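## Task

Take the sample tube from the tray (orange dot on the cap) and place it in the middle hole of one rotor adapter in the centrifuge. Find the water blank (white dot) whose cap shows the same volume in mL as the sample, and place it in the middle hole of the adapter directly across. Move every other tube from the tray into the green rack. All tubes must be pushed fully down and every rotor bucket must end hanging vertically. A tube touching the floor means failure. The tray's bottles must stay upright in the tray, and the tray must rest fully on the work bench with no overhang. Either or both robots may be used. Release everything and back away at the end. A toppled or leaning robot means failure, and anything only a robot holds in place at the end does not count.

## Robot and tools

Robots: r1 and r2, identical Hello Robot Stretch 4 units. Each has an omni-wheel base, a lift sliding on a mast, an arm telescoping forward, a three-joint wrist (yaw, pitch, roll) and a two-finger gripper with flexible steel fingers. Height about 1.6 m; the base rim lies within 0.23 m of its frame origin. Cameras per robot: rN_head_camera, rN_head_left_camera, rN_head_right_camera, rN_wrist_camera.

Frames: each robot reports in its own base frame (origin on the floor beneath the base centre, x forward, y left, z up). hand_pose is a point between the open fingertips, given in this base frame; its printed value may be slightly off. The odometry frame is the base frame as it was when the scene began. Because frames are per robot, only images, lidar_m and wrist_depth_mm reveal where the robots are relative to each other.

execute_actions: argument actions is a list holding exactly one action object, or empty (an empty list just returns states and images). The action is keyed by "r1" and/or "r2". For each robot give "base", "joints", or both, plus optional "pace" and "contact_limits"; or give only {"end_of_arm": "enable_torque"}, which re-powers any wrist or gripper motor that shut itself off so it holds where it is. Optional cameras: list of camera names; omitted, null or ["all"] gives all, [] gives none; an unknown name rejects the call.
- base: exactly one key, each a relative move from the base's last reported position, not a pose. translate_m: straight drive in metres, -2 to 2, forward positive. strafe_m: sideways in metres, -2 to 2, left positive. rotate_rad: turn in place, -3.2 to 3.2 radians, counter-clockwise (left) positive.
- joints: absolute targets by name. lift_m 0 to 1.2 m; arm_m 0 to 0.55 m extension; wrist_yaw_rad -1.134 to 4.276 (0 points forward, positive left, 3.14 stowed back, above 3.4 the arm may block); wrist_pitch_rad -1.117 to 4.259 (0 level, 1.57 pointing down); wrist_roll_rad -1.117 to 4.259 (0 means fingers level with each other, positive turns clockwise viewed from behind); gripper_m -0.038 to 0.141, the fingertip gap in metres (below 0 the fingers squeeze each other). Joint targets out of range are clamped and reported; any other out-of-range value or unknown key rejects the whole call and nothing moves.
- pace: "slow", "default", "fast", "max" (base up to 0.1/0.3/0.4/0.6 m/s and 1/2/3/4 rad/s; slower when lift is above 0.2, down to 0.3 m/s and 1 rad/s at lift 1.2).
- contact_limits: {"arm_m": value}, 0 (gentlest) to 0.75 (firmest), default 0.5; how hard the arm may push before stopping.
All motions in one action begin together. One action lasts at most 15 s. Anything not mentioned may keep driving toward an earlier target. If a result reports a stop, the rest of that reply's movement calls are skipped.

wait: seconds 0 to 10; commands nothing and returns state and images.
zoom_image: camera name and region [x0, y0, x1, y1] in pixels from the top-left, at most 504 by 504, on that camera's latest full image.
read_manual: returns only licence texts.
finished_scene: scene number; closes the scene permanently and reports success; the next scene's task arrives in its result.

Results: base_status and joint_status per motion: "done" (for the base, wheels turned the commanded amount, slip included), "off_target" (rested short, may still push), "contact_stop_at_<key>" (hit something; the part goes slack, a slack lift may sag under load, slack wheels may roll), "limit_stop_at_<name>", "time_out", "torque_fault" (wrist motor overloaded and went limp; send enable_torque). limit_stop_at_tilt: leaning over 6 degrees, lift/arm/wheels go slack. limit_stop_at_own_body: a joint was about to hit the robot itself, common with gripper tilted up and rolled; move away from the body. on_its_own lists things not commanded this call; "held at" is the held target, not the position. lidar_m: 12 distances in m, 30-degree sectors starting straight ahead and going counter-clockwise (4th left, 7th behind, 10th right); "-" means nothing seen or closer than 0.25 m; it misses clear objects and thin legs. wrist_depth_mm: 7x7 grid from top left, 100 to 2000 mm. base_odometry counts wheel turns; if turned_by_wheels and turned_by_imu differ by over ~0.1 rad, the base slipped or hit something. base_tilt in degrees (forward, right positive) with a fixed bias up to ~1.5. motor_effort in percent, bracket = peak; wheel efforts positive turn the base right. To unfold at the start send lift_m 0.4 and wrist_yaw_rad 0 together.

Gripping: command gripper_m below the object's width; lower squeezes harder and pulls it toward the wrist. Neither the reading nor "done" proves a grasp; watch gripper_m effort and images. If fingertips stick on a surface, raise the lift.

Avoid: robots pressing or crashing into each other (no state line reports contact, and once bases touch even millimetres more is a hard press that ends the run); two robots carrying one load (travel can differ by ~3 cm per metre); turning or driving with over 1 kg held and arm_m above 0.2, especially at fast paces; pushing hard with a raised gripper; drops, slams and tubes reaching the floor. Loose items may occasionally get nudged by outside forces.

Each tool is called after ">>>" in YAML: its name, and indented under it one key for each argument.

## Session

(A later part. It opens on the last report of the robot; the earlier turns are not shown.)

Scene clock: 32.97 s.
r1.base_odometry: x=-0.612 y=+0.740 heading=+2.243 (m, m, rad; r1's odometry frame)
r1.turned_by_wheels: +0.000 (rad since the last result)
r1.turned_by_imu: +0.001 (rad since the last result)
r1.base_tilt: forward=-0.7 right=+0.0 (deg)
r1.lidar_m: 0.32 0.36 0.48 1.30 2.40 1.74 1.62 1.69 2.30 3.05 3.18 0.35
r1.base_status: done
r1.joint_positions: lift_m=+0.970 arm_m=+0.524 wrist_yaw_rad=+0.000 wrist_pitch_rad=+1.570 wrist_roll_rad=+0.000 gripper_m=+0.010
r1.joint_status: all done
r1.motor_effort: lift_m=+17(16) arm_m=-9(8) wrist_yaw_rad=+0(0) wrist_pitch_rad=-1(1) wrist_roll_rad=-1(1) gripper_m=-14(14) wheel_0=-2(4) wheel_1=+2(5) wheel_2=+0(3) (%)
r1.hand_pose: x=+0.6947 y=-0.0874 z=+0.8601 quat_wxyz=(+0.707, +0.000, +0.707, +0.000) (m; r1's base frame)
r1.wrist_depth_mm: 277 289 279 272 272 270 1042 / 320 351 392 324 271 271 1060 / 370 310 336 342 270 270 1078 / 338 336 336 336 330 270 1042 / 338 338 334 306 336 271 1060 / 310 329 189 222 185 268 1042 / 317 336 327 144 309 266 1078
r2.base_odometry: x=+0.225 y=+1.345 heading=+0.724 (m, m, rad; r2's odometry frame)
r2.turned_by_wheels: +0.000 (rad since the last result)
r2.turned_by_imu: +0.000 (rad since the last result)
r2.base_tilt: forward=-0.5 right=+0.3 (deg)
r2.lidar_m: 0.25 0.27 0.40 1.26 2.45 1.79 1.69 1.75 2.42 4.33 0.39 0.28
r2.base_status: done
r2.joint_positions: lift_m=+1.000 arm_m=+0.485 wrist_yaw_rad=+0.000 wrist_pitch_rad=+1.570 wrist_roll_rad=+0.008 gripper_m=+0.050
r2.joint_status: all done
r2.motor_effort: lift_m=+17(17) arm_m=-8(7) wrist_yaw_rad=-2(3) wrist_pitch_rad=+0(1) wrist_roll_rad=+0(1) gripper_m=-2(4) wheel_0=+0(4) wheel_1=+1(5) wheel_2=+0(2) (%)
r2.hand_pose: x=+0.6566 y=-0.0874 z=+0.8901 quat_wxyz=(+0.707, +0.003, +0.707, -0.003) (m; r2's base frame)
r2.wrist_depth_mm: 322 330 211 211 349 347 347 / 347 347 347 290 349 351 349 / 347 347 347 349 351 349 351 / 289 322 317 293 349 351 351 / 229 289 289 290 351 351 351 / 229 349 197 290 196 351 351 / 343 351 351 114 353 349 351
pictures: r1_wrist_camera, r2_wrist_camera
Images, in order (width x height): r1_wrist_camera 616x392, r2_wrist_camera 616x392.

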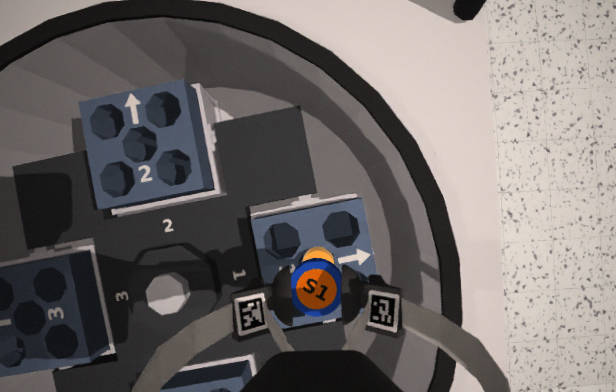

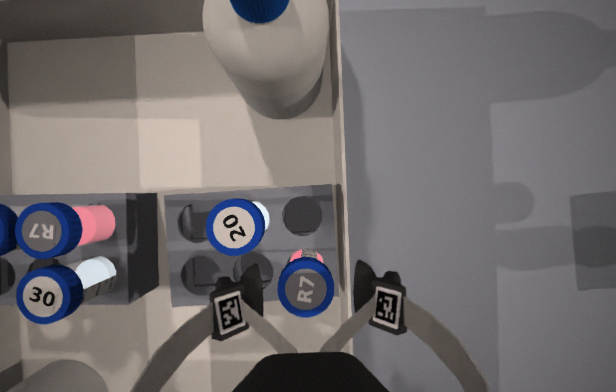

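>>> execute_actions:
  actions:
    - {"r1":{"joints":{"lift_m":0.925},"pace":"slow"},"r2":{"joints":{"gripper_m":0.01}}}
  cameras: ["r1_wrist_camera"]

>>> execute_actions:
  actions:
    - {"r1":{"joints":{"gripper_m":0.05}},"r2":{"joints":{"lift_m":1.1},"pace":"fast"}}
  cameras: ["r1_wrist_camera","r2_wrist_camera"]

>>> execute_actions:
  actions:
    - {"r1":{"joints":{"lift_m":1.11},"pace":"fast"},"r2":{"base":{"strafe_m":-0.46},"joints":{"arm_m":0.52},"pace":"fast"}}
  cameras: ["r1_wrist_camera","r2_wrist_camera"]

Scene clock: 35.03 s.
r1.base_odometry: x=-0.612 y=+0.740 heading=+2.243 (m, m, rad; r1's odometry frame)
r1.turned_by_wheels: +0.000 (rad since the last result)
r1.turned_by_imu: +0.001 (rad since the last result)
r1.base_tilt: forward=-0.7 right=+0.1 (deg)
r1.lidar_m: 0.33 0.35 0.49 1.28 2.40 1.72 1.63 1.70 2.28 3.06 3.17 0.34
r1.base_status: not commanded
r1.joint_positions: lift_m=+0.925 arm_m=+0.524 wrist_yaw_rad=+0.000 wrist_pitch_rad=+1.570 wrist_roll_rad=+0.000 gripper_m=+0.010
r1.joint_status: all done
r1.motor_effort: lift_m=+17(16) arm_m=-9(9) wrist_yaw_rad=+0(0) wrist_pitch_rad=-1(1) wrist_roll_rad=-1(1) gripper_m=-13(12) wheel_0=-3(3) wheel_1=+2(2) wheel_2=+0(0) (%)
r1.hand_pose: x=+0.6947 y=-0.0874 z=+0.8151 quat_wxyz=(+0.707, +0.000, +0.707, +0.000) (m; r1's base frame)
r1.wrist_depth_mm: 266 291 281 227 226 226 1008 / 301 267 368 309 226 225 1008 / 293 265 290 343 258 224 1008 / 293 289 291 290 304 225 1025 / 293 291 289 263 315 224 1025 / 285 271 189 222 185 223 1008 / 279 281 290 143 309 223 1008
r2.base_odometry: x=+0.225 y=+1.345 heading=+0.724 (m, m, rad; r2's odometry frame)
r2.turned_by_wheels: +0.000 (rad since the last result)
r2.turned_by_imu: +0.000 (rad since the last result)
r2.base_tilt: forward=-0.4 right=+0.4 (deg)
r2.lidar_m: 0.26 0.28 0.41 1.31 2.48 1.77 1.68 1.73 2.43 4.32 0.39 0.28
r2.base_status: not commanded
r2.joint_positions: lift_m=+1.000 arm_m=+0.485 wrist_yaw_rad=+0.000 wrist_pitch_rad=+1.570 wrist_roll_rad=+0.008 gripper_m=+0.010
r2.joint_status: all done
r2.motor_effort: lift_m=+17(17) arm_m=-8(8) wrist_yaw_rad=-2(1) wrist_pitch_rad=+1(1) wrist_roll_rad=-1(1) gripper_m=-15(14) wheel_0=+0(0) wheel_1=+0(1) wheel_2=+0(0) (%)
r2.hand_pose: x=+0.6566 y=-0.0874 z=+0.8901 quat_wxyz=(+0.707, +0.003, +0.707, -0.003) (m; r2's base frame)
r2.wrist_depth_mm: 324 330 211 211 349 349 349 / 347 347 347 290 351 349 351 / 349 347 347 345 351 349 353 / 287 322 319 291 349 351 351 / 229 289 290 290 351 351 349 / 229 349 193 224 190 351 351 / 343 349 349 114 351 353 353
pictures: r1_wrist_camera
Images, in order (width x height): r1_wrist_camera 616x392.

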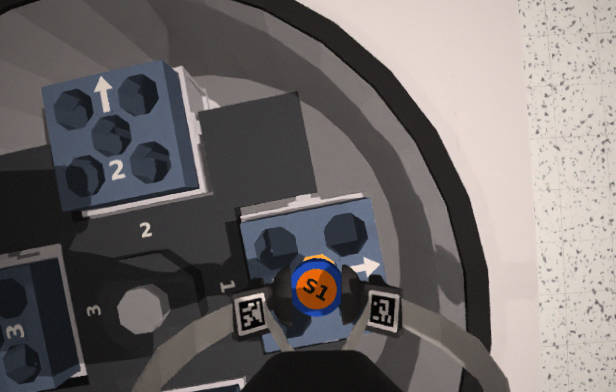

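Scene clock: 36.23 s.
r1.base_odometry: x=-0.612 y=+0.740 heading=+2.243 (m, m, rad; r1's odometry frame)
r1.turned_by_wheels: +0.000 (rad since the last result)
r1.turned_by_imu: +0.000 (rad since the last result)
r1.base_tilt: forward=-0.7 right=+0.1 (deg)
r1.lidar_m: 0.34 0.35 0.46 1.29 2.38 1.73 1.62 1.68 2.28 3.05 3.18 0.35
r1.base_status: not commanded
r1.joint_positions: lift_m=+0.925 arm_m=+0.524 wrist_yaw_rad=+0.000 wrist_pitch_rad=+1.570 wrist_roll_rad=+0.000 gripper_m=+0.050
r1.joint_status: all done
r1.motor_effort: lift_m=+17(17) arm_m=-9(9) wrist_yaw_rad=+0(0) wrist_pitch_rad=-1(1) wrist_roll_rad=-1(1) gripper_m=-2(12) wheel_0=-3(3) wheel_1=+2(1) wheel_2=+0(0) (%)
r1.hand_pose: x=+0.6947 y=-0.0874 z=+0.8151 quat_wxyz=(+0.707, +0.000, +0.707, +0.000) (m; r1's base frame)
r1.wrist_depth_mm: 265 290 279 228 227 226 1008 / 300 267 368 309 227 226 1008 / 294 266 290 342 257 224 1025 / 293 290 290 289 306 224 1025 / 293 291 291 262 307 225 1025 / 286 271 200 260 189 224 1025 / 281 291 289 138 317 224 1008
r2.base_odometry: x=+0.225 y=+1.345 heading=+0.724 (m, m, rad; r2's odometry frame)
r2.turned_by_wheels: +0.000 (rad since the last result)
r2.turned_by_imu: +0.000 (rad since the last result)
r2.base_tilt: forward=-0.5 right=+0.3 (deg)
r2.lidar_m: 0.25 0.27 0.36 1.31 2.45 1.76 1.69 1.79 2.43 4.30 0.40 0.27
r2.base_status: not commanded
r2.joint_positions: lift_m=+1.100 arm_m=+0.485 wrist_yaw_rad=+0.000 wrist_pitch_rad=+1.570 wrist_roll_rad=+0.008 gripper_m=+0.010
r2.joint_status: all done
r2.motor_effort: lift_m=+25(27) arm_m=-8(8) wrist_yaw_rad=-3(0) wrist_pitch_rad=+1(2) wrist_roll_rad=-1(1) gripper_m=-13(14) wheel_0=-1(1) wheel_1=+1(1) wheel_2=+0(0) (%)
r2.hand_pose: x=+0.6565 y=-0.0874 z=+0.9894 quat_wxyz=(+0.707, +0.003, +0.707, -0.003) (m; r2's base frame)
r2.wrist_depth_mm: 449 442 449 452 445 449 445 / 418 449 445 314 445 449 449 / 424 449 445 449 449 449 452 / 389 384 439 439 449 452 449 / 389 389 387 387 449 449 452 / 439 445 193 223 190 449 452 / 377 355 445 114 449 452 452
pictures: r1_wrist_camera, r2_wrist_camera
Images, in order (width x height): r1_wrist_camera 616x392, r2_wrist_camera 616x392.

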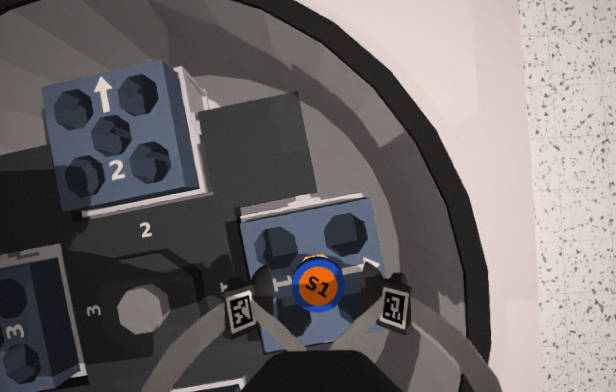

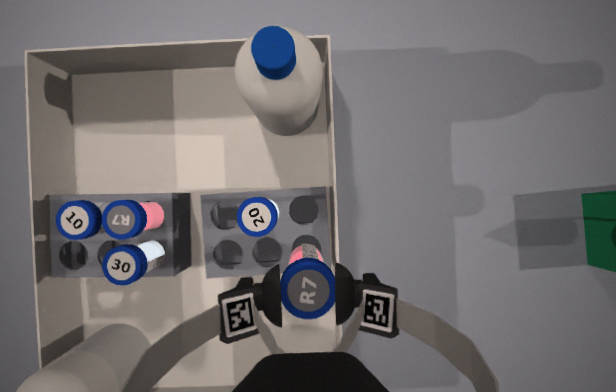

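Scene clock: 39.03 s.
r1.base_odometry: x=-0.612 y=+0.740 heading=+2.243 (m, m, rad; r1's odometry frame)
r1.turned_by_wheels: +0.000 (rad since the last result)
r1.turned_by_imu: +0.001 (rad since the last result)
r1.base_tilt: forward=-0.7 right=+0.1 (deg)
r1.lidar_m: 0.32 0.34 0.49 1.27 2.40 1.73 1.65 1.69 2.27 3.06 3.16 0.35
r1.base_status: not commanded
r1.joint_positions: lift_m=+1.110 arm_m=+0.524 wrist_yaw_rad=+0.000 wrist_pitch_rad=+1.570 wrist_roll_rad=+0.000 gripper_m=+0.050
r1.joint_status: all done
r1.motor_effort: lift_m=+25(27) arm_m=-9(9) wrist_yaw_rad=+0(1) wrist_pitch_rad=+0(1) wrist_roll_rad=-1(1) gripper_m=-3(3) wheel_0=-3(2) wheel_1=+2(2) wheel_2=+0(0) (%)
r1.hand_pose: x=+0.6947 y=-0.0874 z=+0.9994 quat_wxyz=(+0.707, +0.000, +0.707, +0.000) (m; r1's base frame)
r1.wrist_depth_mm: 402 415 415 410 407 1205 1205 / 418 415 436 413 407 1182 1182 / 418 492 473 484 407 1205 1205 / 442 477 477 477 410 1182 1229 / 452 469 455 445 410 1229 1205 / 445 469 200 469 189 1205 1205 / 421 477 449 138 410 917 1205
r2.base_odometry: x=+0.530 y=+1.000 heading=+0.724 (m, m, rad; r2's odometry frame)
r2.turned_by_wheels: +0.000 (rad since the last result)
r2.turned_by_imu: +0.001 (rad since the last result)
r2.base_tilt: forward=-0.4 right=+0.4 (deg)
r2.lidar_m: 0.25 0.28 0.38 1.10 2.44 1.80 1.70 1.78 2.41 3.88 4.05 0.28
r2.base_status: done
r2.joint_positions: lift_m=+1.100 arm_m=+0.519 wrist_yaw_rad=+0.000 wrist_pitch_rad=+1.570 wrist_roll_rad=+0.008 gripper_m=+0.010
r2.joint_status: all done
r2.motor_effort: lift_m=+24(25) arm_m=+8(9) wrist_yaw_rad=-2(3) wrist_pitch_rad=+1(0) wrist_roll_rad=+0(1) gripper_m=-15(12) wheel_0=+0(9) wheel_1=+1(10) wheel_2=+0(1) (%)
r2.hand_pose: x=+0.6897 y=-0.0874 z=+0.9895 quat_wxyz=(+0.707, +0.003, +0.707, -0.003) (m; r2's base frame)
r2.wrist_depth_mm: 452 445 445 449 449 1205 1205 / 449 449 445 452 449 1205 1182 / 452 449 449 449 449 1229 1205 / 449 449 449 452 449 1182 1205 / 452 449 445 389 449 1182 1205 / 449 452 193 225 190 1205 1205 / 452 452 452 114 449 452 1205
pictures: r1_wrist_camera, r2_wrist_camera
Images, in order (width x height): r1_wrist_camera 616x392, r2_wrist_camera 616x392.

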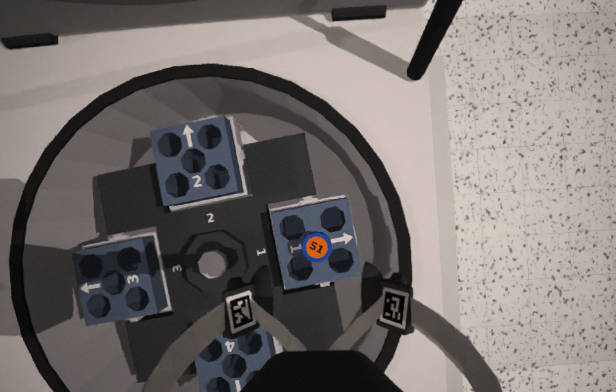

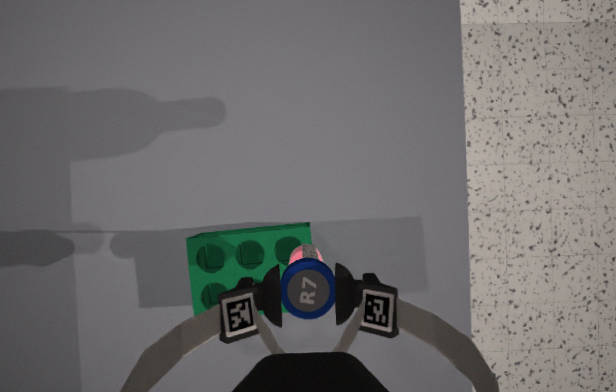

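>>> execute_actions:
  actions:
    - {"r1":{"base":{"strafe_m":1.487},"joints":{"arm_m":0.503},"pace":"fast"},"r2":{"base":{"strafe_m":0.0205},"joints":{"lift_m":1.07},"pace":"slow"}}
  cameras: ["r1_wrist_camera","r2_wrist_camera"]

Scene clock: 45.70 s.
r1.base_odometry: x=-1.776 y=-0.186 heading=+2.243 (m, m, rad; r1's odometry frame)
r1.turned_by_wheels: +0.000 (rad since the last result)
r1.turned_by_imu: -0.004 (rad since the last result)
r1.base_tilt: forward=-0.7 right=+0.1 (deg)
r1.lidar_m: 0.29 0.33 0.44 4.20 2.45 1.78 1.68 1.73 2.34 1.33 0.44 0.32
r1.base_status: done
r1.joint_positions: lift_m=+1.110 arm_m=+0.505 wrist_yaw_rad=+0.000 wrist_pitch_rad=+1.570 wrist_roll_rad=+0.000 gripper_m=+0.050
r1.joint_status: all done
r1.motor_effort: lift_m=+25(25) arm_m=-8(8) wrist_yaw_rad=+0(0) wrist_pitch_rad=-1(1) wrist_roll_rad=-1(1) gripper_m=-3(3) wheel_0=+0(9) wheel_1=+0(11) wheel_2=+0(1) (%)
r1.hand_pose: x=+0.6757 y=-0.0874 z=+0.9994 quat_wxyz=(+0.707, +0.000, +0.707, +0.000) (m; r1's base frame)
r1.wrist_depth_mm: 466 459 455 459 452 455 449 / 466 459 455 452 452 317 452 / 466 459 459 452 452 427 449 / 462 459 459 449 445 407 449 / 462 459 452 392 394 389 449 / 459 455 199 455 189 445 449 / 462 459 459 138 449 415 449
r2.base_odometry: x=+0.516 y=+1.016 heading=+0.724 (m, m, rad; r2's odometry frame)
r2.turned_by_wheels: +0.000 (rad since the last result)
r2.turned_by_imu: +0.000 (rad since the last result)
r2.base_tilt: forward=-0.4 right=+0.3 (deg)
r2.lidar_m: 0.25 0.27 0.40 1.10 2.45 1.75 1.69 1.78 2.42 3.92 0.41 0.29
r2.base_status: done
r2.joint_positions: lift_m=+1.070 arm_m=+0.519 wrist_yaw_rad=+0.000 wrist_pitch_rad=+1.570 wrist_roll_rad=+0.008 gripper_m=+0.010
r2.joint_status: all done
r2.motor_effort: lift_m=+17(24) arm_m=+8(8) wrist_yaw_rad=-3(0) wrist_pitch_rad=+1(1) wrist_roll_rad=+0(2) gripper_m=-14(13) wheel_0=+0(3) wheel_1=+1(2) wheel_2=+0(1) (%)
r2.hand_pose: x=+0.6897 y=-0.0874 z=+0.9601 quat_wxyz=(+0.707, +0.003, +0.707, -0.003) (m; r2's base frame)
r2.wrist_depth_mm: 418 421 418 418 418 418 1182 / 421 418 421 421 418 418 1182 / 421 418 418 418 418 421 1138 / 421 421 421 418 424 421 1182 / 421 421 418 359 421 421 1182 / 421 421 193 224 191 421 1182 / 418 421 424 114 418 421 1182
pictures: r1_wrist_camera, r2_wrist_camera
Images, in order (width x height): r1_wrist_camera 616x392, r2_wrist_camera 616x392.

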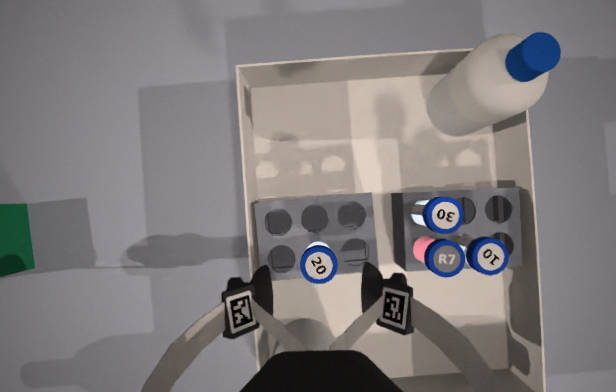

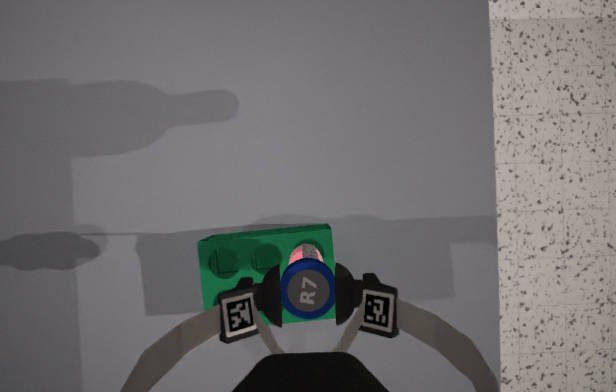

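>>> execute_actions:
  actions:
    - {"r1":{"base":{"strafe_m":-0.002},"joints":{"lift_m":1.003,"arm_m":0.498},"pace":"slow"},"r2":{"joints":{"lift_m":0.998},"pace":"slow"}}
  cameras: ["r2_wrist_camera"]

>>> execute_actions:
  actions:
    - {"r1":{"joints":{"gripper_m":0.01}},"r2":{"joints":{"gripper_m":0.05}}}
  cameras: ["r1_wrist_camera","r2_wrist_camera"]

>>> execute_actions:
  actions:
    - {"r1":{"joints":{"lift_m":1.15},"pace":"fast"},"r2":{"joints":{"lift_m":1.11},"pace":"fast"}}
  cameras: ["r1_wrist_camera"]

>>> execute_actions:
  actions:
    - {"r1":{"base":{"strafe_m":-1.217},"joints":{"arm_m":0.478},"pace":"fast"},"r2":{"base":{"strafe_m":0.612},"joints":{"arm_m":0.477}}}
  cameras: ["r1_wrist_camera","r2_wrist_camera"]

Scene clock: 48.50 s.
r1.base_odometry: x=-1.774 y=-0.185 heading=+2.243 (m, m, rad; r1's odometry frame)
r1.turned_by_wheels: +0.000 (rad since the last result)
r1.turned_by_imu: +0.001 (rad since the last result)
r1.base_tilt: forward=-0.7 right=+0.1 (deg)
r1.lidar_m: 0.30 0.33 0.44 4.20 2.47 1.76 1.66 1.71 2.32 1.33 0.47 0.31
r1.base_status: done
r1.joint_positions: lift_m=+1.003 arm_m=+0.500 wrist_yaw_rad=+0.000 wrist_pitch_rad=+1.570 wrist_roll_rad=+0.000 gripper_m=+0.050
r1.joint_status: all done
r1.motor_effort: lift_m=+17(24) arm_m=-9(7) wrist_yaw_rad=+0(0) wrist_pitch_rad=-1(1) wrist_roll_rad=-1(1) gripper_m=-2(3) wheel_0=+0(4) wheel_1=+0(4) wheel_2=+0(3) (%)
r1.hand_pose: x=+0.6707 y=-0.0874 z=+0.8931 quat_wxyz=(+0.707, +0.000, +0.707, +0.000) (m; r1's base frame)
r1.wrist_depth_mm: 357 355 330 314 325 293 217 / 355 353 349 349 345 314 256 / 353 355 347 345 343 342 334 / 355 353 347 343 345 283 306 / 353 353 343 286 320 236 230 / 355 353 200 286 189 343 330 / 353 353 345 138 345 343 342
r2.base_odometry: x=+0.516 y=+1.016 heading=+0.724 (m, m, rad; r2's odometry frame)
r2.turned_by_wheels: +0.000 (rad since the last result)
r2.turned_by_imu: +0.000 (rad since the last result)
r2.base_tilt: forward=-0.4 right=+0.4 (deg)
r2.lidar_m: 0.26 0.28 0.41 1.14 2.45 1.79 1.69 1.77 2.38 3.91 0.43 0.27
r2.base_status: not commanded
r2.joint_positions: lift_m=+0.998 arm_m=+0.519 wrist_yaw_rad=+0.000 wrist_pitch_rad=+1.570 wrist_roll_rad=+0.008 gripper_m=+0.010
r2.joint_status: all done
r2.motor_effort: lift_m=+17(17) arm_m=+8(8) wrist_yaw_rad=-2(1) wrist_pitch_rad=+1(1) wrist_roll_rad=-1(0) gripper_m=-13(16) wheel_0=-1(0) wheel_1=+1(1) wheel_2=+0(0) (%)
r2.hand_pose: x=+0.6897 y=-0.0874 z=+0.8881 quat_wxyz=(+0.707, +0.003, +0.707, -0.003) (m; r2's base frame)
r2.wrist_depth_mm: 347 347 347 347 349 349 1098 / 347 347 345 345 347 349 1098 / 347 349 349 347 349 347 1098 / 349 347 349 349 349 349 1098 / 349 347 343 290 349 349 1098 / 349 349 193 224 189 349 1118 / 349 347 336 114 347 349 1118
pictures: r2_wrist_camera
Images, in order (width x height): r2_wrist_camera 616x392.

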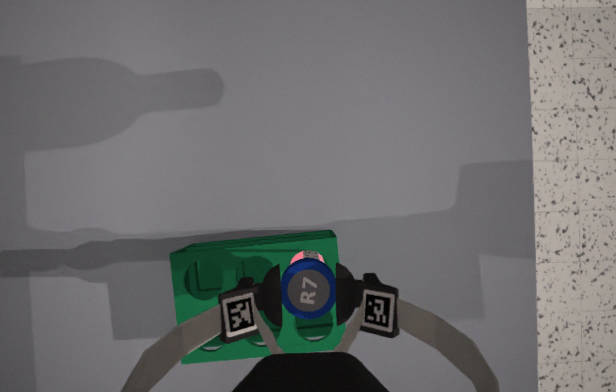

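Scene clock: 49.70 s.
r1.base_odometry: x=-1.774 y=-0.185 heading=+2.243 (m, m, rad; r1's odometry frame)
r1.turned_by_wheels: +0.000 (rad since the last result)
r1.turned_by_imu: +0.000 (rad since the last result)
r1.base_tilt: forward=-0.6 right=+0.1 (deg)
r1.lidar_m: 0.30 0.33 0.46 4.21 2.45 1.77 1.67 1.71 2.33 1.33 0.43 0.32
r1.base_status: not commanded
r1.joint_positions: lift_m=+1.003 arm_m=+0.500 wrist_yaw_rad=+0.000 wrist_pitch_rad=+1.570 wrist_roll_rad=+0.000 gripper_m=+0.010
r1.joint_status: all done
r1.motor_effort: lift_m=+17(16) arm_m=-9(9) wrist_yaw_rad=+0(0) wrist_pitch_rad=-1(1) wrist_roll_rad=-1(1) gripper_m=-12(10) wheel_0=-1(1) wheel_1=+0(0) wheel_2=+0(0) (%)
r1.hand_pose: x=+0.6707 y=-0.0874 z=+0.8931 quat_wxyz=(+0.707, +0.000, +0.707, +0.000) (m; r1's base frame)
r1.wrist_depth_mm: 359 355 329 317 324 293 216 / 357 353 349 347 345 314 256 / 355 353 351 345 345 343 332 / 353 351 349 342 343 283 306 / 355 353 343 286 322 237 231 / 355 355 189 222 187 345 330 / 355 353 347 144 345 343 340
r2.base_odometry: x=+0.516 y=+1.016 heading=+0.724 (m, m, rad; r2's odometry frame)
r2.turned_by_wheels: +0.000 (rad since the last result)
r2.turned_by_imu: +0.000 (rad since the last result)
r2.base_tilt: forward=-0.4 right=+0.3 (deg)
r2.lidar_m: 0.25 0.28 0.39 1.16 2.45 1.76 1.70 1.77 2.41 3.92 0.42 0.30
r2.base_status: not commanded
r2.joint_positions: lift_m=+0.998 arm_m=+0.519 wrist_yaw_rad=+0.000 wrist_pitch_rad=+1.570 wrist_roll_rad=+0.008 gripper_m=+0.050
r2.joint_status: all done
r2.motor_effort: lift_m=+17(17) arm_m=+8(8) wrist_yaw_rad=-2(0) wrist_pitch_rad=+1(1) wrist_roll_rad=+0(2) gripper_m=-3(12) wheel_0=+0(0) wheel_1=+1(1) wheel_2=+0(0) (%)
r2.hand_pose: x=+0.6897 y=-0.0874 z=+0.8881 quat_wxyz=(+0.707, +0.003, +0.707, -0.003) (m; r2's base frame)
r2.wrist_depth_mm: 347 347 347 349 347 345 1118 / 349 349 345 349 349 347 1118 / 347 349 347 345 347 347 1078 / 349 347 345 351 349 349 1098 / 349 347 342 290 349 347 1098 / 349 349 196 291 196 349 1118 / 349 349 334 114 351 349 1118
pictures: r1_wrist_camera, r2_wrist_camera
Images, in order (width x height): r1_wrist_camera 616x392, r2_wrist_camera 616x392.

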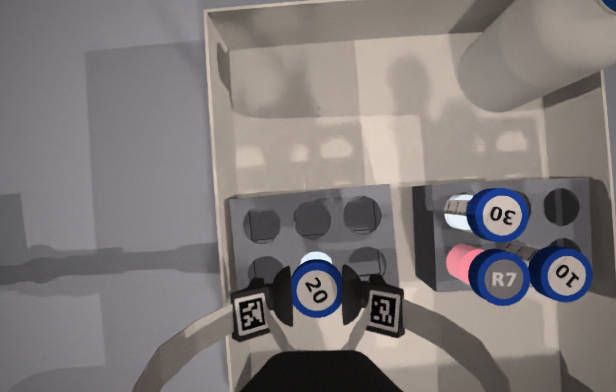

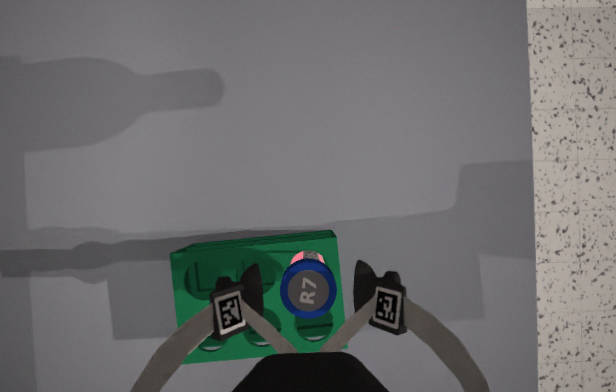

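Scene clock: 51.07 s.
r1.base_odometry: x=-1.774 y=-0.185 heading=+2.243 (m, m, rad; r1's odometry frame)
r1.turned_by_wheels: +0.000 (rad since the last result)
r1.turned_by_imu: +0.000 (rad since the last result)
r1.base_tilt: forward=-0.7 right=+0.0 (deg)
r1.lidar_m: 0.30 0.32 0.45 4.21 2.45 1.76 1.67 1.73 2.33 1.32 0.46 0.32
r1.base_status: not commanded
r1.joint_positions: lift_m=+1.150 arm_m=+0.500 wrist_yaw_rad=+0.000 wrist_pitch_rad=+1.570 wrist_roll_rad=+0.000 gripper_m=+0.010
r1.joint_status: all done
r1.motor_effort: lift_m=+25(26) arm_m=-9(9) wrist_yaw_rad=+0(0) wrist_pitch_rad=-1(1) wrist_roll_rad=-1(1) gripper_m=-14(15) wheel_0=-1(1) wheel_1=+0(1) wheel_2=+0(0) (%)
r1.hand_pose: x=+0.6707 y=-0.0874 z=+1.0394 quat_wxyz=(+0.707, +0.000, +0.707, +0.000) (m; r1's base frame)
r1.wrist_depth_mm: 504 500 500 500 500 492 496 / 508 500 496 492 488 351 488 / 508 500 496 492 496 492 488 / 504 500 492 488 488 455 488 / 500 500 496 436 488 427 488 / 500 500 188 223 186 492 492 / 500 500 496 144 469 418 496
r2.base_odometry: x=+0.516 y=+1.016 heading=+0.724 (m, m, rad; r2's odometry frame)
r2.turned_by_wheels: +0.000 (rad since the last result)
r2.turned_by_imu: +0.000 (rad since the last result)
r2.base_tilt: forward=-0.4 right=+0.3 (deg)
r2.lidar_m: 0.26 0.28 0.41 1.10 2.45 1.77 1.70 1.79 2.41 3.89 0.42 0.28
r2.base_status: not commanded
r2.joint_positions: lift_m=+1.110 arm_m=+0.519 wrist_yaw_rad=+0.000 wrist_pitch_rad=+1.570 wrist_roll_rad=+0.008 gripper_m=+0.050
r2.joint_status: all done
r2.motor_effort: lift_m=+25(26) arm_m=+8(8) wrist_yaw_rad=-2(2) wrist_pitch_rad=+2(1) wrist_roll_rad=-1(2) gripper_m=-5(3) wheel_0=+0(0) wheel_1=+1(1) wheel_2=+0(0) (%)
r2.hand_pose: x=+0.6897 y=-0.0874 z=+0.9994 quat_wxyz=(+0.707, +0.003, +0.707, -0.003) (m; r2's base frame)
r2.wrist_depth_mm: 455 459 462 459 459 1205 1205 / 459 455 462 459 459 1205 1205 / 455 459 459 455 459 1205 1205 / 459 462 455 462 462 1229 1205 / 462 459 455 399 462 1229 1205 / 459 462 196 459 196 1229 1205 / 462 462 462 114 459 462 1229
pictures: r1_wrist_camera
Images, in order (width x height): r1_wrist_camera 616x392.

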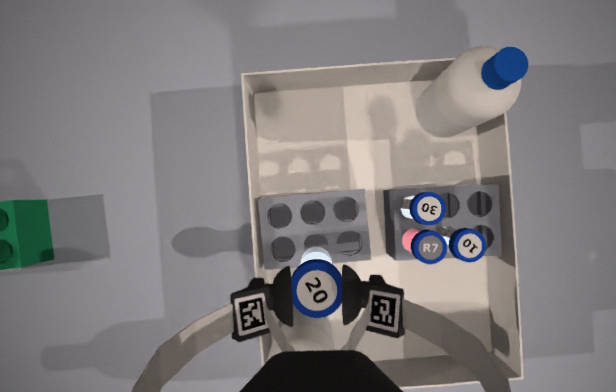

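Scene clock: 56.27 s.
r1.base_odometry: x=-0.822 y=+0.573 heading=+2.243 (m, m, rad; r1's odometry frame)
r1.turned_by_wheels: +0.000 (rad since the last result)
r1.turned_by_imu: +0.005 (rad since the last result)
r1.base_tilt: forward=-0.8 right=+0.1 (deg)
r1.lidar_m: 0.33 0.35 0.46 1.27 2.43 1.73 1.66 1.70 2.29 3.33 0.49 0.33
r1.base_status: done
r1.joint_positions: lift_m=+1.150 arm_m=+0.479 wrist_yaw_rad=+0.000 wrist_pitch_rad=+1.570 wrist_roll_rad=+0.000 gripper_m=+0.010
r1.joint_status: all done
r1.motor_effort: lift_m=+25(25) arm_m=-8(7) wrist_yaw_rad=+1(1) wrist_pitch_rad=-1(1) wrist_roll_rad=-1(1) gripper_m=-13(16) wheel_0=-2(11) wheel_1=-1(10) wheel_2=+0(1) (%)
r1.hand_pose: x=+0.6506 y=-0.0874 z=+1.0394 quat_wxyz=(+0.707, +0.000, +0.707, +0.000) (m; r1's base frame)
r1.wrist_depth_mm: 517 1255 452 452 445 445 449 / 517 1098 455 452 517 508 445 / 504 1229 455 512 504 512 473 / 508 1281 492 517 512 488 492 / 508 1281 500 484 508 512 508 / 504 1255 188 222 187 500 462 / 504 683 449 144 521 449 445
r2.base_odometry: x=+0.111 y=+1.474 heading=+0.724 (m, m, rad; r2's odometry frame)
r2.turned_by_wheels: +0.000 (rad since the last result)
r2.turned_by_imu: -0.001 (rad since the last result)
r2.base_tilt: forward=-0.4 right=+0.4 (deg)
r2.lidar_m: 0.25 0.26 0.40 1.28 2.45 1.78 1.70 1.79 2.45 4.52 0.41 0.28
r2.base_status: done
r2.joint_positions: lift_m=+1.110 arm_m=+0.478 wrist_yaw_rad=+0.000 wrist_pitch_rad=+1.570 wrist_roll_rad=+0.008 gripper_m=+0.050
r2.joint_status: all done
r2.motor_effort: lift_m=+24(25) arm_m=-8(7) wrist_yaw_rad=-1(0) wrist_pitch_rad=+1(2) wrist_roll_rad=-1(1) gripper_m=-2(2) wheel_0=+0(8) wheel_1=-1(8) wheel_2=+0(2) (%)
r2.hand_pose: x=+0.6495 y=-0.0874 z=+0.9995 quat_wxyz=(+0.707, +0.003, +0.707, -0.003) (m; r2's base frame)
r2.wrist_depth_mm: 459 459 459 459 459 322 459 / 459 459 455 455 455 324 459 / 462 462 459 459 455 459 462 / 459 462 449 399 427 421 459 / 462 459 397 402 430 452 455 / 462 462 196 459 197 459 462 / 459 459 362 114 459 415 462
pictures: r1_wrist_camera, r2_wrist_camera
Images, in order (width x height): r1_wrist_camera 616x392, r2_wrist_camera 616x392.

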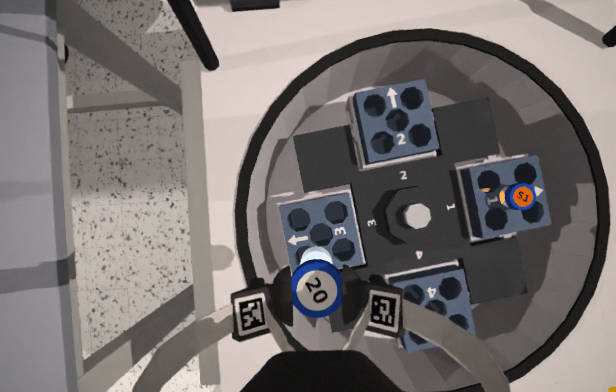

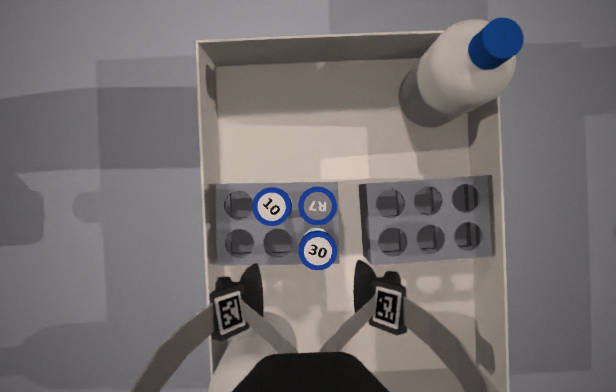

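>>> execute_actions:
  actions:
    - {"r1":{"base":{"strafe_m":-0.007},"joints":{"arm_m":0.483,"lift_m":1.01}},"r2":{"base":{"strafe_m":-0.011},"joints":{"arm_m":0.482,"lift_m":1.0},"pace":"slow"}}
  cameras: ["r1_wrist_camera","r2_wrist_camera"]

Scene clock: 58.67 s.
r1.base_odometry: x=-0.816 y=+0.578 heading=+2.243 (m, m, rad; r1's odometry frame)
r1.turned_by_wheels: +0.000 (rad since the last result)
r1.turned_by_imu: +0.001 (rad since the last result)
r1.base_tilt: forward=-0.7 right=+0.1 (deg)
r1.lidar_m: 0.32 0.34 0.48 1.24 2.42 1.73 1.62 1.69 2.30 3.32 0.50 0.35
r1.base_status: done
r1.joint_positions: lift_m=+1.010 arm_m=+0.481 wrist_yaw_rad=+0.000 wrist_pitch_rad=+1.570 wrist_roll_rad=+0.000 gripper_m=+0.010
r1.joint_status: all done
r1.motor_effort: lift_m=+17(24) arm_m=+8(9) wrist_yaw_rad=+0(0) wrist_pitch_rad=-1(1) wrist_roll_rad=-1(1) gripper_m=-13(13) wheel_0=+1(4) wheel_1=+1(8) wheel_2=+0(0) (%)
r1.hand_pose: x=+0.6526 y=-0.0874 z=+0.9001 quat_wxyz=(+0.707, +0.000, +0.707, +0.000) (m; r1's base frame)
r1.wrist_depth_mm: 647 759 314 314 379 379 353 / 1118 878 314 442 359 373 382 / 1138 1098 314 373 368 368 368 / 1138 1138 342 375 375 368 343 / 1118 1118 343 347 373 370 368 / 1138 1098 189 222 186 364 366 / 1118 676 312 144 370 343 404
r2.base_odometry: x=+0.118 y=+1.466 heading=+0.724 (m, m, rad; r2's odometry frame)
r2.turned_by_wheels: +0.000 (rad since the last result)
r2.turned_by_imu: +0.000 (rad since the last result)
r2.base_tilt: forward=-0.5 right=+0.4 (deg)
r2.lidar_m: 0.26 0.28 0.36 1.30 2.45 1.79 1.70 1.78 2.40 4.49 0.37 0.26
r2.base_status: done
r2.joint_positions: lift_m=+1.000 arm_m=+0.481 wrist_yaw_rad=+0.000 wrist_pitch_rad=+1.570 wrist_roll_rad=+0.008 gripper_m=+0.050
r2.joint_status: all done
r2.motor_effort: lift_m=+17(23) arm_m=+8(7) wrist_yaw_rad=-1(1) wrist_pitch_rad=+1(1) wrist_roll_rad=+0(1) gripper_m=-3(4) wheel_0=+1(3) wheel_1=-2(1) wheel_2=+0(3) (%)
r2.hand_pose: x=+0.6517 y=-0.0874 z=+0.8901 quat_wxyz=(+0.707, +0.003, +0.707, -0.003) (m; r2's base frame)
r2.wrist_depth_mm: 347 349 347 347 347 223 207 / 349 349 345 347 347 286 303 / 349 351 347 347 349 349 306 / 353 351 289 287 319 319 293 / 351 351 290 289 289 315 296 / 351 351 197 349 196 345 314 / 353 349 327 114 347 349 319
pictures: r1_wrist_camera, r2_wrist_camera
Images, in order (width x height): r1_wrist_camera 616x392, r2_wrist_camera 616x392.

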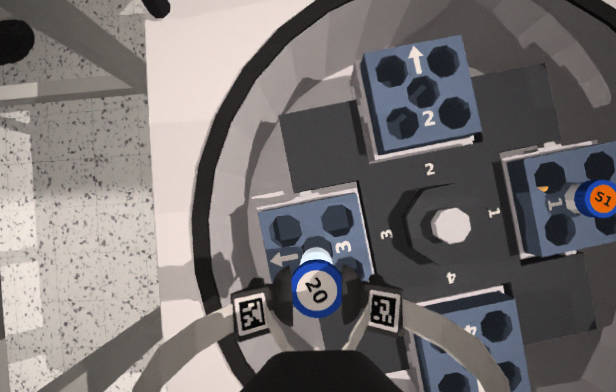

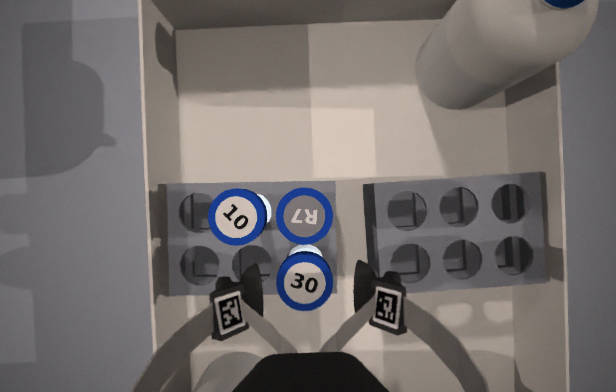

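>>> execute_actions:
  actions:
    - {"r1":{"joints":{"lift_m":0.925,"arm_m":0.486},"pace":"slow"},"r2":{"joints":{"gripper_m":0.01,"arm_m":0.485}}}
  cameras: ["r1_wrist_camera"]

>>> execute_actions:
  actions:
    - {"r1":{"joints":{"gripper_m":0.05}},"r2":{"joints":{"lift_m":1.08},"pace":"fast"}}
  cameras: ["r1_wrist_camera"]

>>> execute_actions:
  actions:
    - {"r1":{"joints":{"lift_m":1.0},"pace":"fast"},"r2":{"joints":{"lift_m":1.14},"pace":"fast"}}
  cameras: ["r1_wrist_camera","r2_wrist_camera"]

>>> execute_actions:
  actions:
    - {"r1":{"base":{"strafe_m":1.058},"joints":{"lift_m":1.11,"arm_m":0.503,"wrist_roll_rad":1.57},"pace":"fast"},"r2":{"base":{"strafe_m":-0.605},"joints":{"arm_m":0.475},"pace":"fast"}}
  cameras: ["r1_wrist_camera","r2_wrist_camera"]

Scene clock: 61.80 s.
r1.base_odometry: x=-0.816 y=+0.578 heading=+2.243 (m, m, rad; r1's odometry frame)
r1.turned_by_wheels: +0.000 (rad since the last result)
r1.turned_by_imu: +0.001 (rad since the last result)
r1.base_tilt: forward=-0.7 right=+0.2 (deg)
r1.lidar_m: 0.32 0.34 0.48 1.25 2.40 1.75 1.64 1.72 2.27 3.32 0.49 0.35
r1.base_status: not commanded
r1.joint_positions: lift_m=+0.925 arm_m=+0.484 wrist_yaw_rad=+0.000 wrist_pitch_rad=+1.570 wrist_roll_rad=+0.000 gripper_m=+0.010
r1.joint_status: all done
r1.motor_effort: lift_m=+16(17) arm_m=+9(6) wrist_yaw_rad=+1(0) wrist_pitch_rad=-2(1) wrist_roll_rad=-1(1) gripper_m=-14(14) wheel_0=+0(0) wheel_1=+0(0) wheel_2=+0(0) (%)
r1.hand_pose: x=+0.6556 y=-0.0874 z=+0.8151 quat_wxyz=(+0.707, +0.000, +0.707, +0.000) (m; r1's base frame)
r1.wrist_depth_mm: 647 229 229 306 289 262 329 / 1060 229 242 329 279 263 285 / 1042 229 294 290 289 285 286 / 1042 229 329 290 290 268 286 / 1025 229 281 263 287 266 285 / 1042 229 189 223 187 286 285 / 1042 229 255 144 289 257 260
r2.base_odometry: x=+0.118 y=+1.466 heading=+0.724 (m, m, rad; r2's odometry frame)
r2.turned_by_wheels: +0.000 (rad since the last result)
r2.turned_by_imu: +0.000 (rad since the last result)
r2.base_tilt: forward=-0.4 right=+0.4 (deg)
r2.lidar_m: 0.25 0.25 0.38 1.28 2.43 1.78 1.68 1.76 2.45 4.49 0.39 0.29
r2.base_status: not commanded
r2.joint_positions: lift_m=+1.000 arm_m=+0.484 wrist_yaw_rad=+0.000 wrist_pitch_rad=+1.570 wrist_roll_rad=+0.008 gripper_m=+0.010
r2.joint_status: all done
r2.motor_effort: lift_m=+17(17) arm_m=+8(9) wrist_yaw_rad=-1(2) wrist_pitch_rad=+1(1) wrist_roll_rad=-1(1) gripper_m=-13(15) wheel_0=+1(2) wheel_1=-2(2) wheel_2=+0(0) (%)
r2.hand_pose: x=+0.6547 y=-0.0874 z=+0.8901 quat_wxyz=(+0.707, +0.003, +0.707, -0.003) (m; r2's base frame)
r2.wrist_depth_mm: 349 349 342 347 347 220 206 / 351 349 347 347 347 273 301 / 349 349 349 347 347 347 304 / 349 351 343 289 345 319 293 / 351 349 289 281 319 289 296 / 353 349 193 224 189 349 315 / 353 353 329 114 349 345 317
pictures: r1_wrist_camera
Images, in order (width x height): r1_wrist_camera 616x392.

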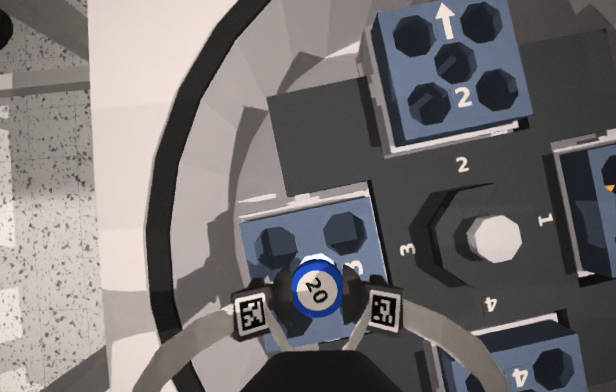

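Scene clock: 63.00 s.
r1.base_odometry: x=-0.816 y=+0.578 heading=+2.243 (m, m, rad; r1's odometry frame)
r1.turned_by_wheels: +0.000 (rad since the last result)
r1.turned_by_imu: +0.000 (rad since the last result)
r1.base_tilt: forward=-0.7 right=+0.1 (deg)
r1.lidar_m: 0.33 0.34 0.46 1.23 2.42 1.73 1.65 1.69 2.29 3.31 0.48 0.34
r1.base_status: not commanded
r1.joint_positions: lift_m=+0.925 arm_m=+0.484 wrist_yaw_rad=+0.000 wrist_pitch_rad=+1.570 wrist_roll_rad=+0.000 gripper_m=+0.050
r1.joint_status: all done
r1.motor_effort: lift_m=+16(17) arm_m=+9(9) wrist_yaw_rad=+1(1) wrist_pitch_rad=-1(1) wrist_roll_rad=-1(1) gripper_m=-1(15) wheel_0=+0(0) wheel_1=+0(0) wheel_2=+0(0) (%)
r1.hand_pose: x=+0.6556 y=-0.0874 z=+0.8151 quat_wxyz=(+0.707, +0.000, +0.707, +0.000) (m; r1's base frame)
r1.wrist_depth_mm: 647 229 229 306 289 260 329 / 1042 230 244 330 281 264 286 / 1042 229 294 289 289 286 285 / 1042 229 329 291 286 267 286 / 1060 229 279 263 286 265 285 / 1042 229 200 262 189 286 285 / 1025 229 255 138 289 258 260
r2.base_odometry: x=+0.118 y=+1.466 heading=+0.724 (m, m, rad; r2's odometry frame)
r2.turned_by_wheels: +0.000 (rad since the last result)
r2.turned_by_imu: +0.000 (rad since the last result)
r2.base_tilt: forward=-0.4 right=+0.4 (deg)
r2.lidar_m: 0.25 0.29 0.37 1.31 2.46 1.80 1.71 1.79 2.44 4.48 0.40 0.28
r2.base_status: not commanded
r2.joint_positions: lift_m=+1.080 arm_m=+0.484 wrist_yaw_rad=+0.000 wrist_pitch_rad=+1.570 wrist_roll_rad=+0.008 gripper_m=+0.010
r2.joint_status: all done
r2.motor_effort: lift_m=+25(27) arm_m=+8(8) wrist_yaw_rad=+0(3) wrist_pitch_rad=+1(1) wrist_roll_rad=+0(1) gripper_m=-14(11) wheel_0=+2(1) wheel_1=-2(2) wheel_2=+0(0) (%)
r2.hand_pose: x=+0.6547 y=-0.0874 z=+0.9694 quat_wxyz=(+0.707, +0.003, +0.707, -0.003) (m; r2's base frame)
r2.wrist_depth_mm: 427 424 430 407 413 285 430 / 430 430 427 427 424 296 427 / 433 430 430 427 427 427 430 / 430 430 387 424 424 397 430 / 433 430 377 368 397 375 430 / 430 430 192 224 189 430 430 / 433 430 342 114 427 368 433
pictures: r1_wrist_camera
Images, in order (width x height): r1_wrist_camera 616x392.

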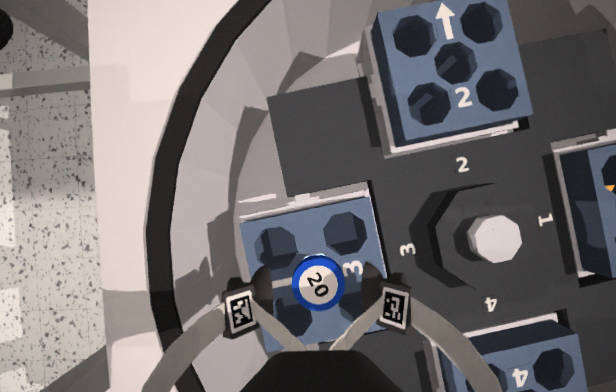

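Scene clock: 64.07 s.
r1.base_odometry: x=-0.816 y=+0.578 heading=+2.243 (m, m, rad; r1's odometry frame)
r1.turned_by_wheels: +0.000 (rad since the last result)
r1.turned_by_imu: +0.000 (rad since the last result)
r1.base_tilt: forward=-0.7 right=+0.2 (deg)
r1.lidar_m: 0.33 0.32 0.48 1.24 2.41 1.75 1.63 1.70 2.29 3.33 0.49 0.36
r1.base_status: not commanded
r1.joint_positions: lift_m=+1.000 arm_m=+0.484 wrist_yaw_rad=+0.000 wrist_pitch_rad=+1.570 wrist_roll_rad=+0.000 gripper_m=+0.050
r1.joint_status: all done
r1.motor_effort: lift_m=+25(27) arm_m=+9(9) wrist_yaw_rad=+1(1) wrist_pitch_rad=-1(1) wrist_roll_rad=-1(1) gripper_m=-2(5) wheel_0=+0(1) wheel_1=+0(0) wheel_2=+0(0) (%)
r1.hand_pose: x=+0.6556 y=-0.0874 z=+0.8894 quat_wxyz=(+0.707, +0.000, +0.707, +0.000) (m; r1's base frame)
r1.wrist_depth_mm: 647 699 303 306 366 377 349 / 1138 778 303 430 345 359 379 / 1118 1118 303 364 364 359 359 / 1118 1118 338 362 364 359 332 / 1118 1118 340 338 359 357 355 / 1118 1118 200 364 189 357 359 / 1118 759 303 138 362 332 392
r2.base_odometry: x=+0.118 y=+1.466 heading=+0.724 (m, m, rad; r2's odometry frame)
r2.turned_by_wheels: +0.000 (rad since the last result)
r2.turned_by_imu: +0.000 (rad since the last result)
r2.base_tilt: forward=-0.5 right=+0.4 (deg)
r2.lidar_m: 0.25 0.28 0.39 1.29 2.46 1.79 1.69 1.78 2.40 4.47 0.40 0.28
r2.base_status: not commanded
r2.joint_positions: lift_m=+1.140 arm_m=+0.484 wrist_yaw_rad=+0.000 wrist_pitch_rad=+1.570 wrist_roll_rad=+0.008 gripper_m=+0.010
r2.joint_status: all done
r2.motor_effort: lift_m=+25(28) arm_m=+8(8) wrist_yaw_rad=-1(3) wrist_pitch_rad=+1(2) wrist_roll_rad=-2(1) gripper_m=-15(16) wheel_0=+2(2) wheel_1=-2(2) wheel_2=+0(0) (%)
r2.hand_pose: x=+0.6547 y=-0.0874 z=+1.0294 quat_wxyz=(+0.707, +0.003, +0.707, -0.003) (m; r2's base frame)
r2.wrist_depth_mm: 484 488 488 488 488 488 484 / 488 488 488 484 442 353 488 / 488 488 484 488 488 492 488 / 492 488 488 484 484 488 488 / 484 488 480 430 455 492 488 / 488 492 193 224 189 496 496 / 488 488 357 114 488 436 488
pictures: r1_wrist_camera, r2_wrist_camera
Images, in order (width x height): r1_wrist_camera 616x392, r2_wrist_camera 616x392.

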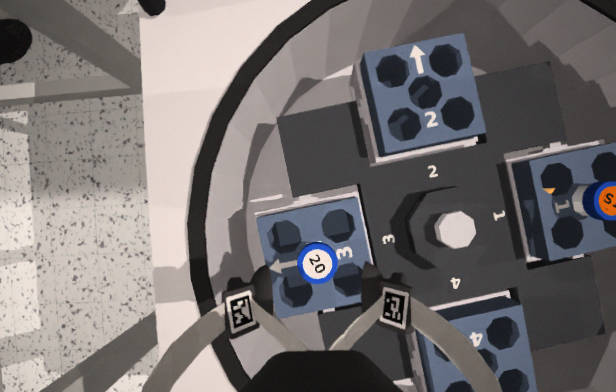

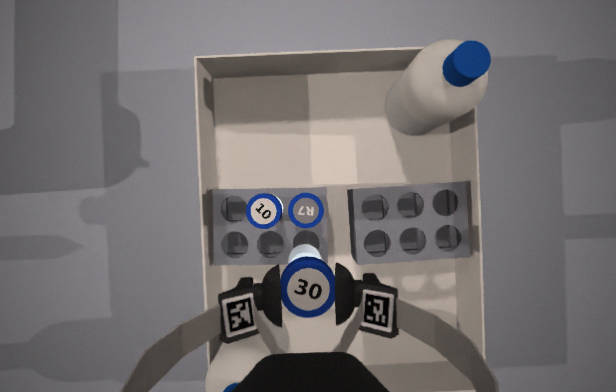

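Scene clock: 68.33 s.
r1.base_odometry: x=-1.644 y=-0.081 heading=+2.243 (m, m, rad; r1's odometry frame)
r1.turned_by_wheels: +0.000 (rad since the last result)
r1.turned_by_imu: -0.003 (rad since the last result)
r1.base_tilt: forward=-0.7 right=+0.1 (deg)
r1.lidar_m: 0.29 0.33 0.45 4.37 2.42 1.76 1.66 1.71 2.32 1.37 0.47 0.33
r1.base_status: done
r1.joint_positions: lift_m=+1.110 arm_m=+0.501 wrist_yaw_rad=+0.000 wrist_pitch_rad=+1.570 wrist_roll_rad=+1.569 gripper_m=+0.050
r1.joint_status: all done
r1.motor_effort: lift_m=+25(25) arm_m=+8(9) wrist_yaw_rad=+0(0) wrist_pitch_rad=-1(1) wrist_roll_rad=+2(6) gripper_m=-2(3) wheel_0=+2(10) wheel_1=-2(10) wheel_2=+0(1) (%)
r1.hand_pose: x=+0.6726 y=-0.0874 z=+0.9994 quat_wxyz=(+0.501, +0.500, +0.500, -0.499) (m; r1's base frame)
r1.wrist_depth_mm: 462 455 462 462 459 459 462 / 459 462 459 459 455 455 831 / 459 459 459 459 459 455 459 / 459 455 459 452 452 452 455 / 455 314 452 392 455 449 452 / 455 452 199 340 189 452 452 / 452 452 452 138 452 445 449
r2.base_odometry: x=+0.519 y=+1.013 heading=+0.724 (m, m, rad; r2's odometry frame)
r2.turned_by_wheels: +0.000 (rad since the last result)
r2.turned_by_imu: +0.002 (rad since the last result)
r2.base_tilt: forward=-0.4 right=+0.4 (deg)
r2.lidar_m: 0.26 0.28 0.41 1.13 2.47 1.79 1.67 1.77 2.43 3.88 0.42 0.29
r2.base_status: done
r2.joint_positions: lift_m=+1.140 arm_m=+0.476 wrist_yaw_rad=+0.000 wrist_pitch_rad=+1.570 wrist_roll_rad=+0.008 gripper_m=+0.010
r2.joint_status: all done
r2.motor_effort: lift_m=+24(25) arm_m=-8(8) wrist_yaw_rad=-2(2) wrist_pitch_rad=+0(0) wrist_roll_rad=-2(1) gripper_m=-15(13) wheel_0=+0(8) wheel_1=+0(7) wheel_2=+0(1) (%)
r2.hand_pose: x=+0.6475 y=-0.0874 z=+1.0295 quat_wxyz=(+0.707, +0.003, +0.707, -0.003) (m; r2's base frame)
r2.wrist_depth_mm: 484 488 484 488 492 1255 1255 / 488 492 484 484 488 1229 1229 / 488 488 492 488 488 1255 1255 / 492 488 488 492 488 1255 1255 / 488 492 492 427 488 1255 1229 / 492 492 192 224 189 1255 1229 / 492 492 492 114 488 488 1255
pictures: r1_wrist_camera, r2_wrist_camera
Images, in order (width x height): r1_wrist_camera 616x392, r2_wrist_camera 616x392.

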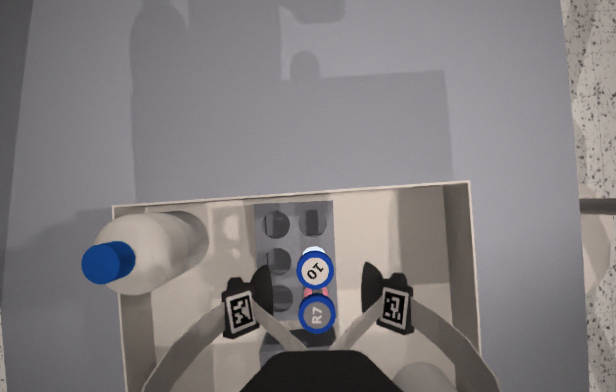

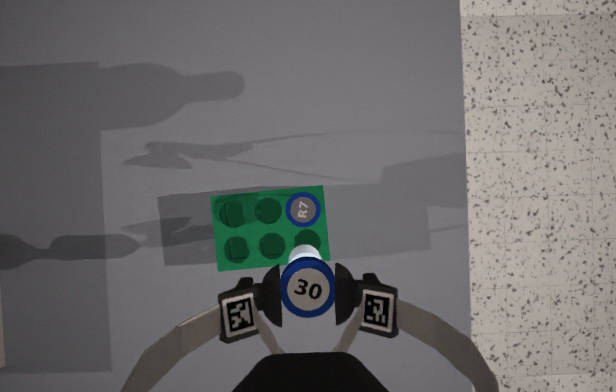

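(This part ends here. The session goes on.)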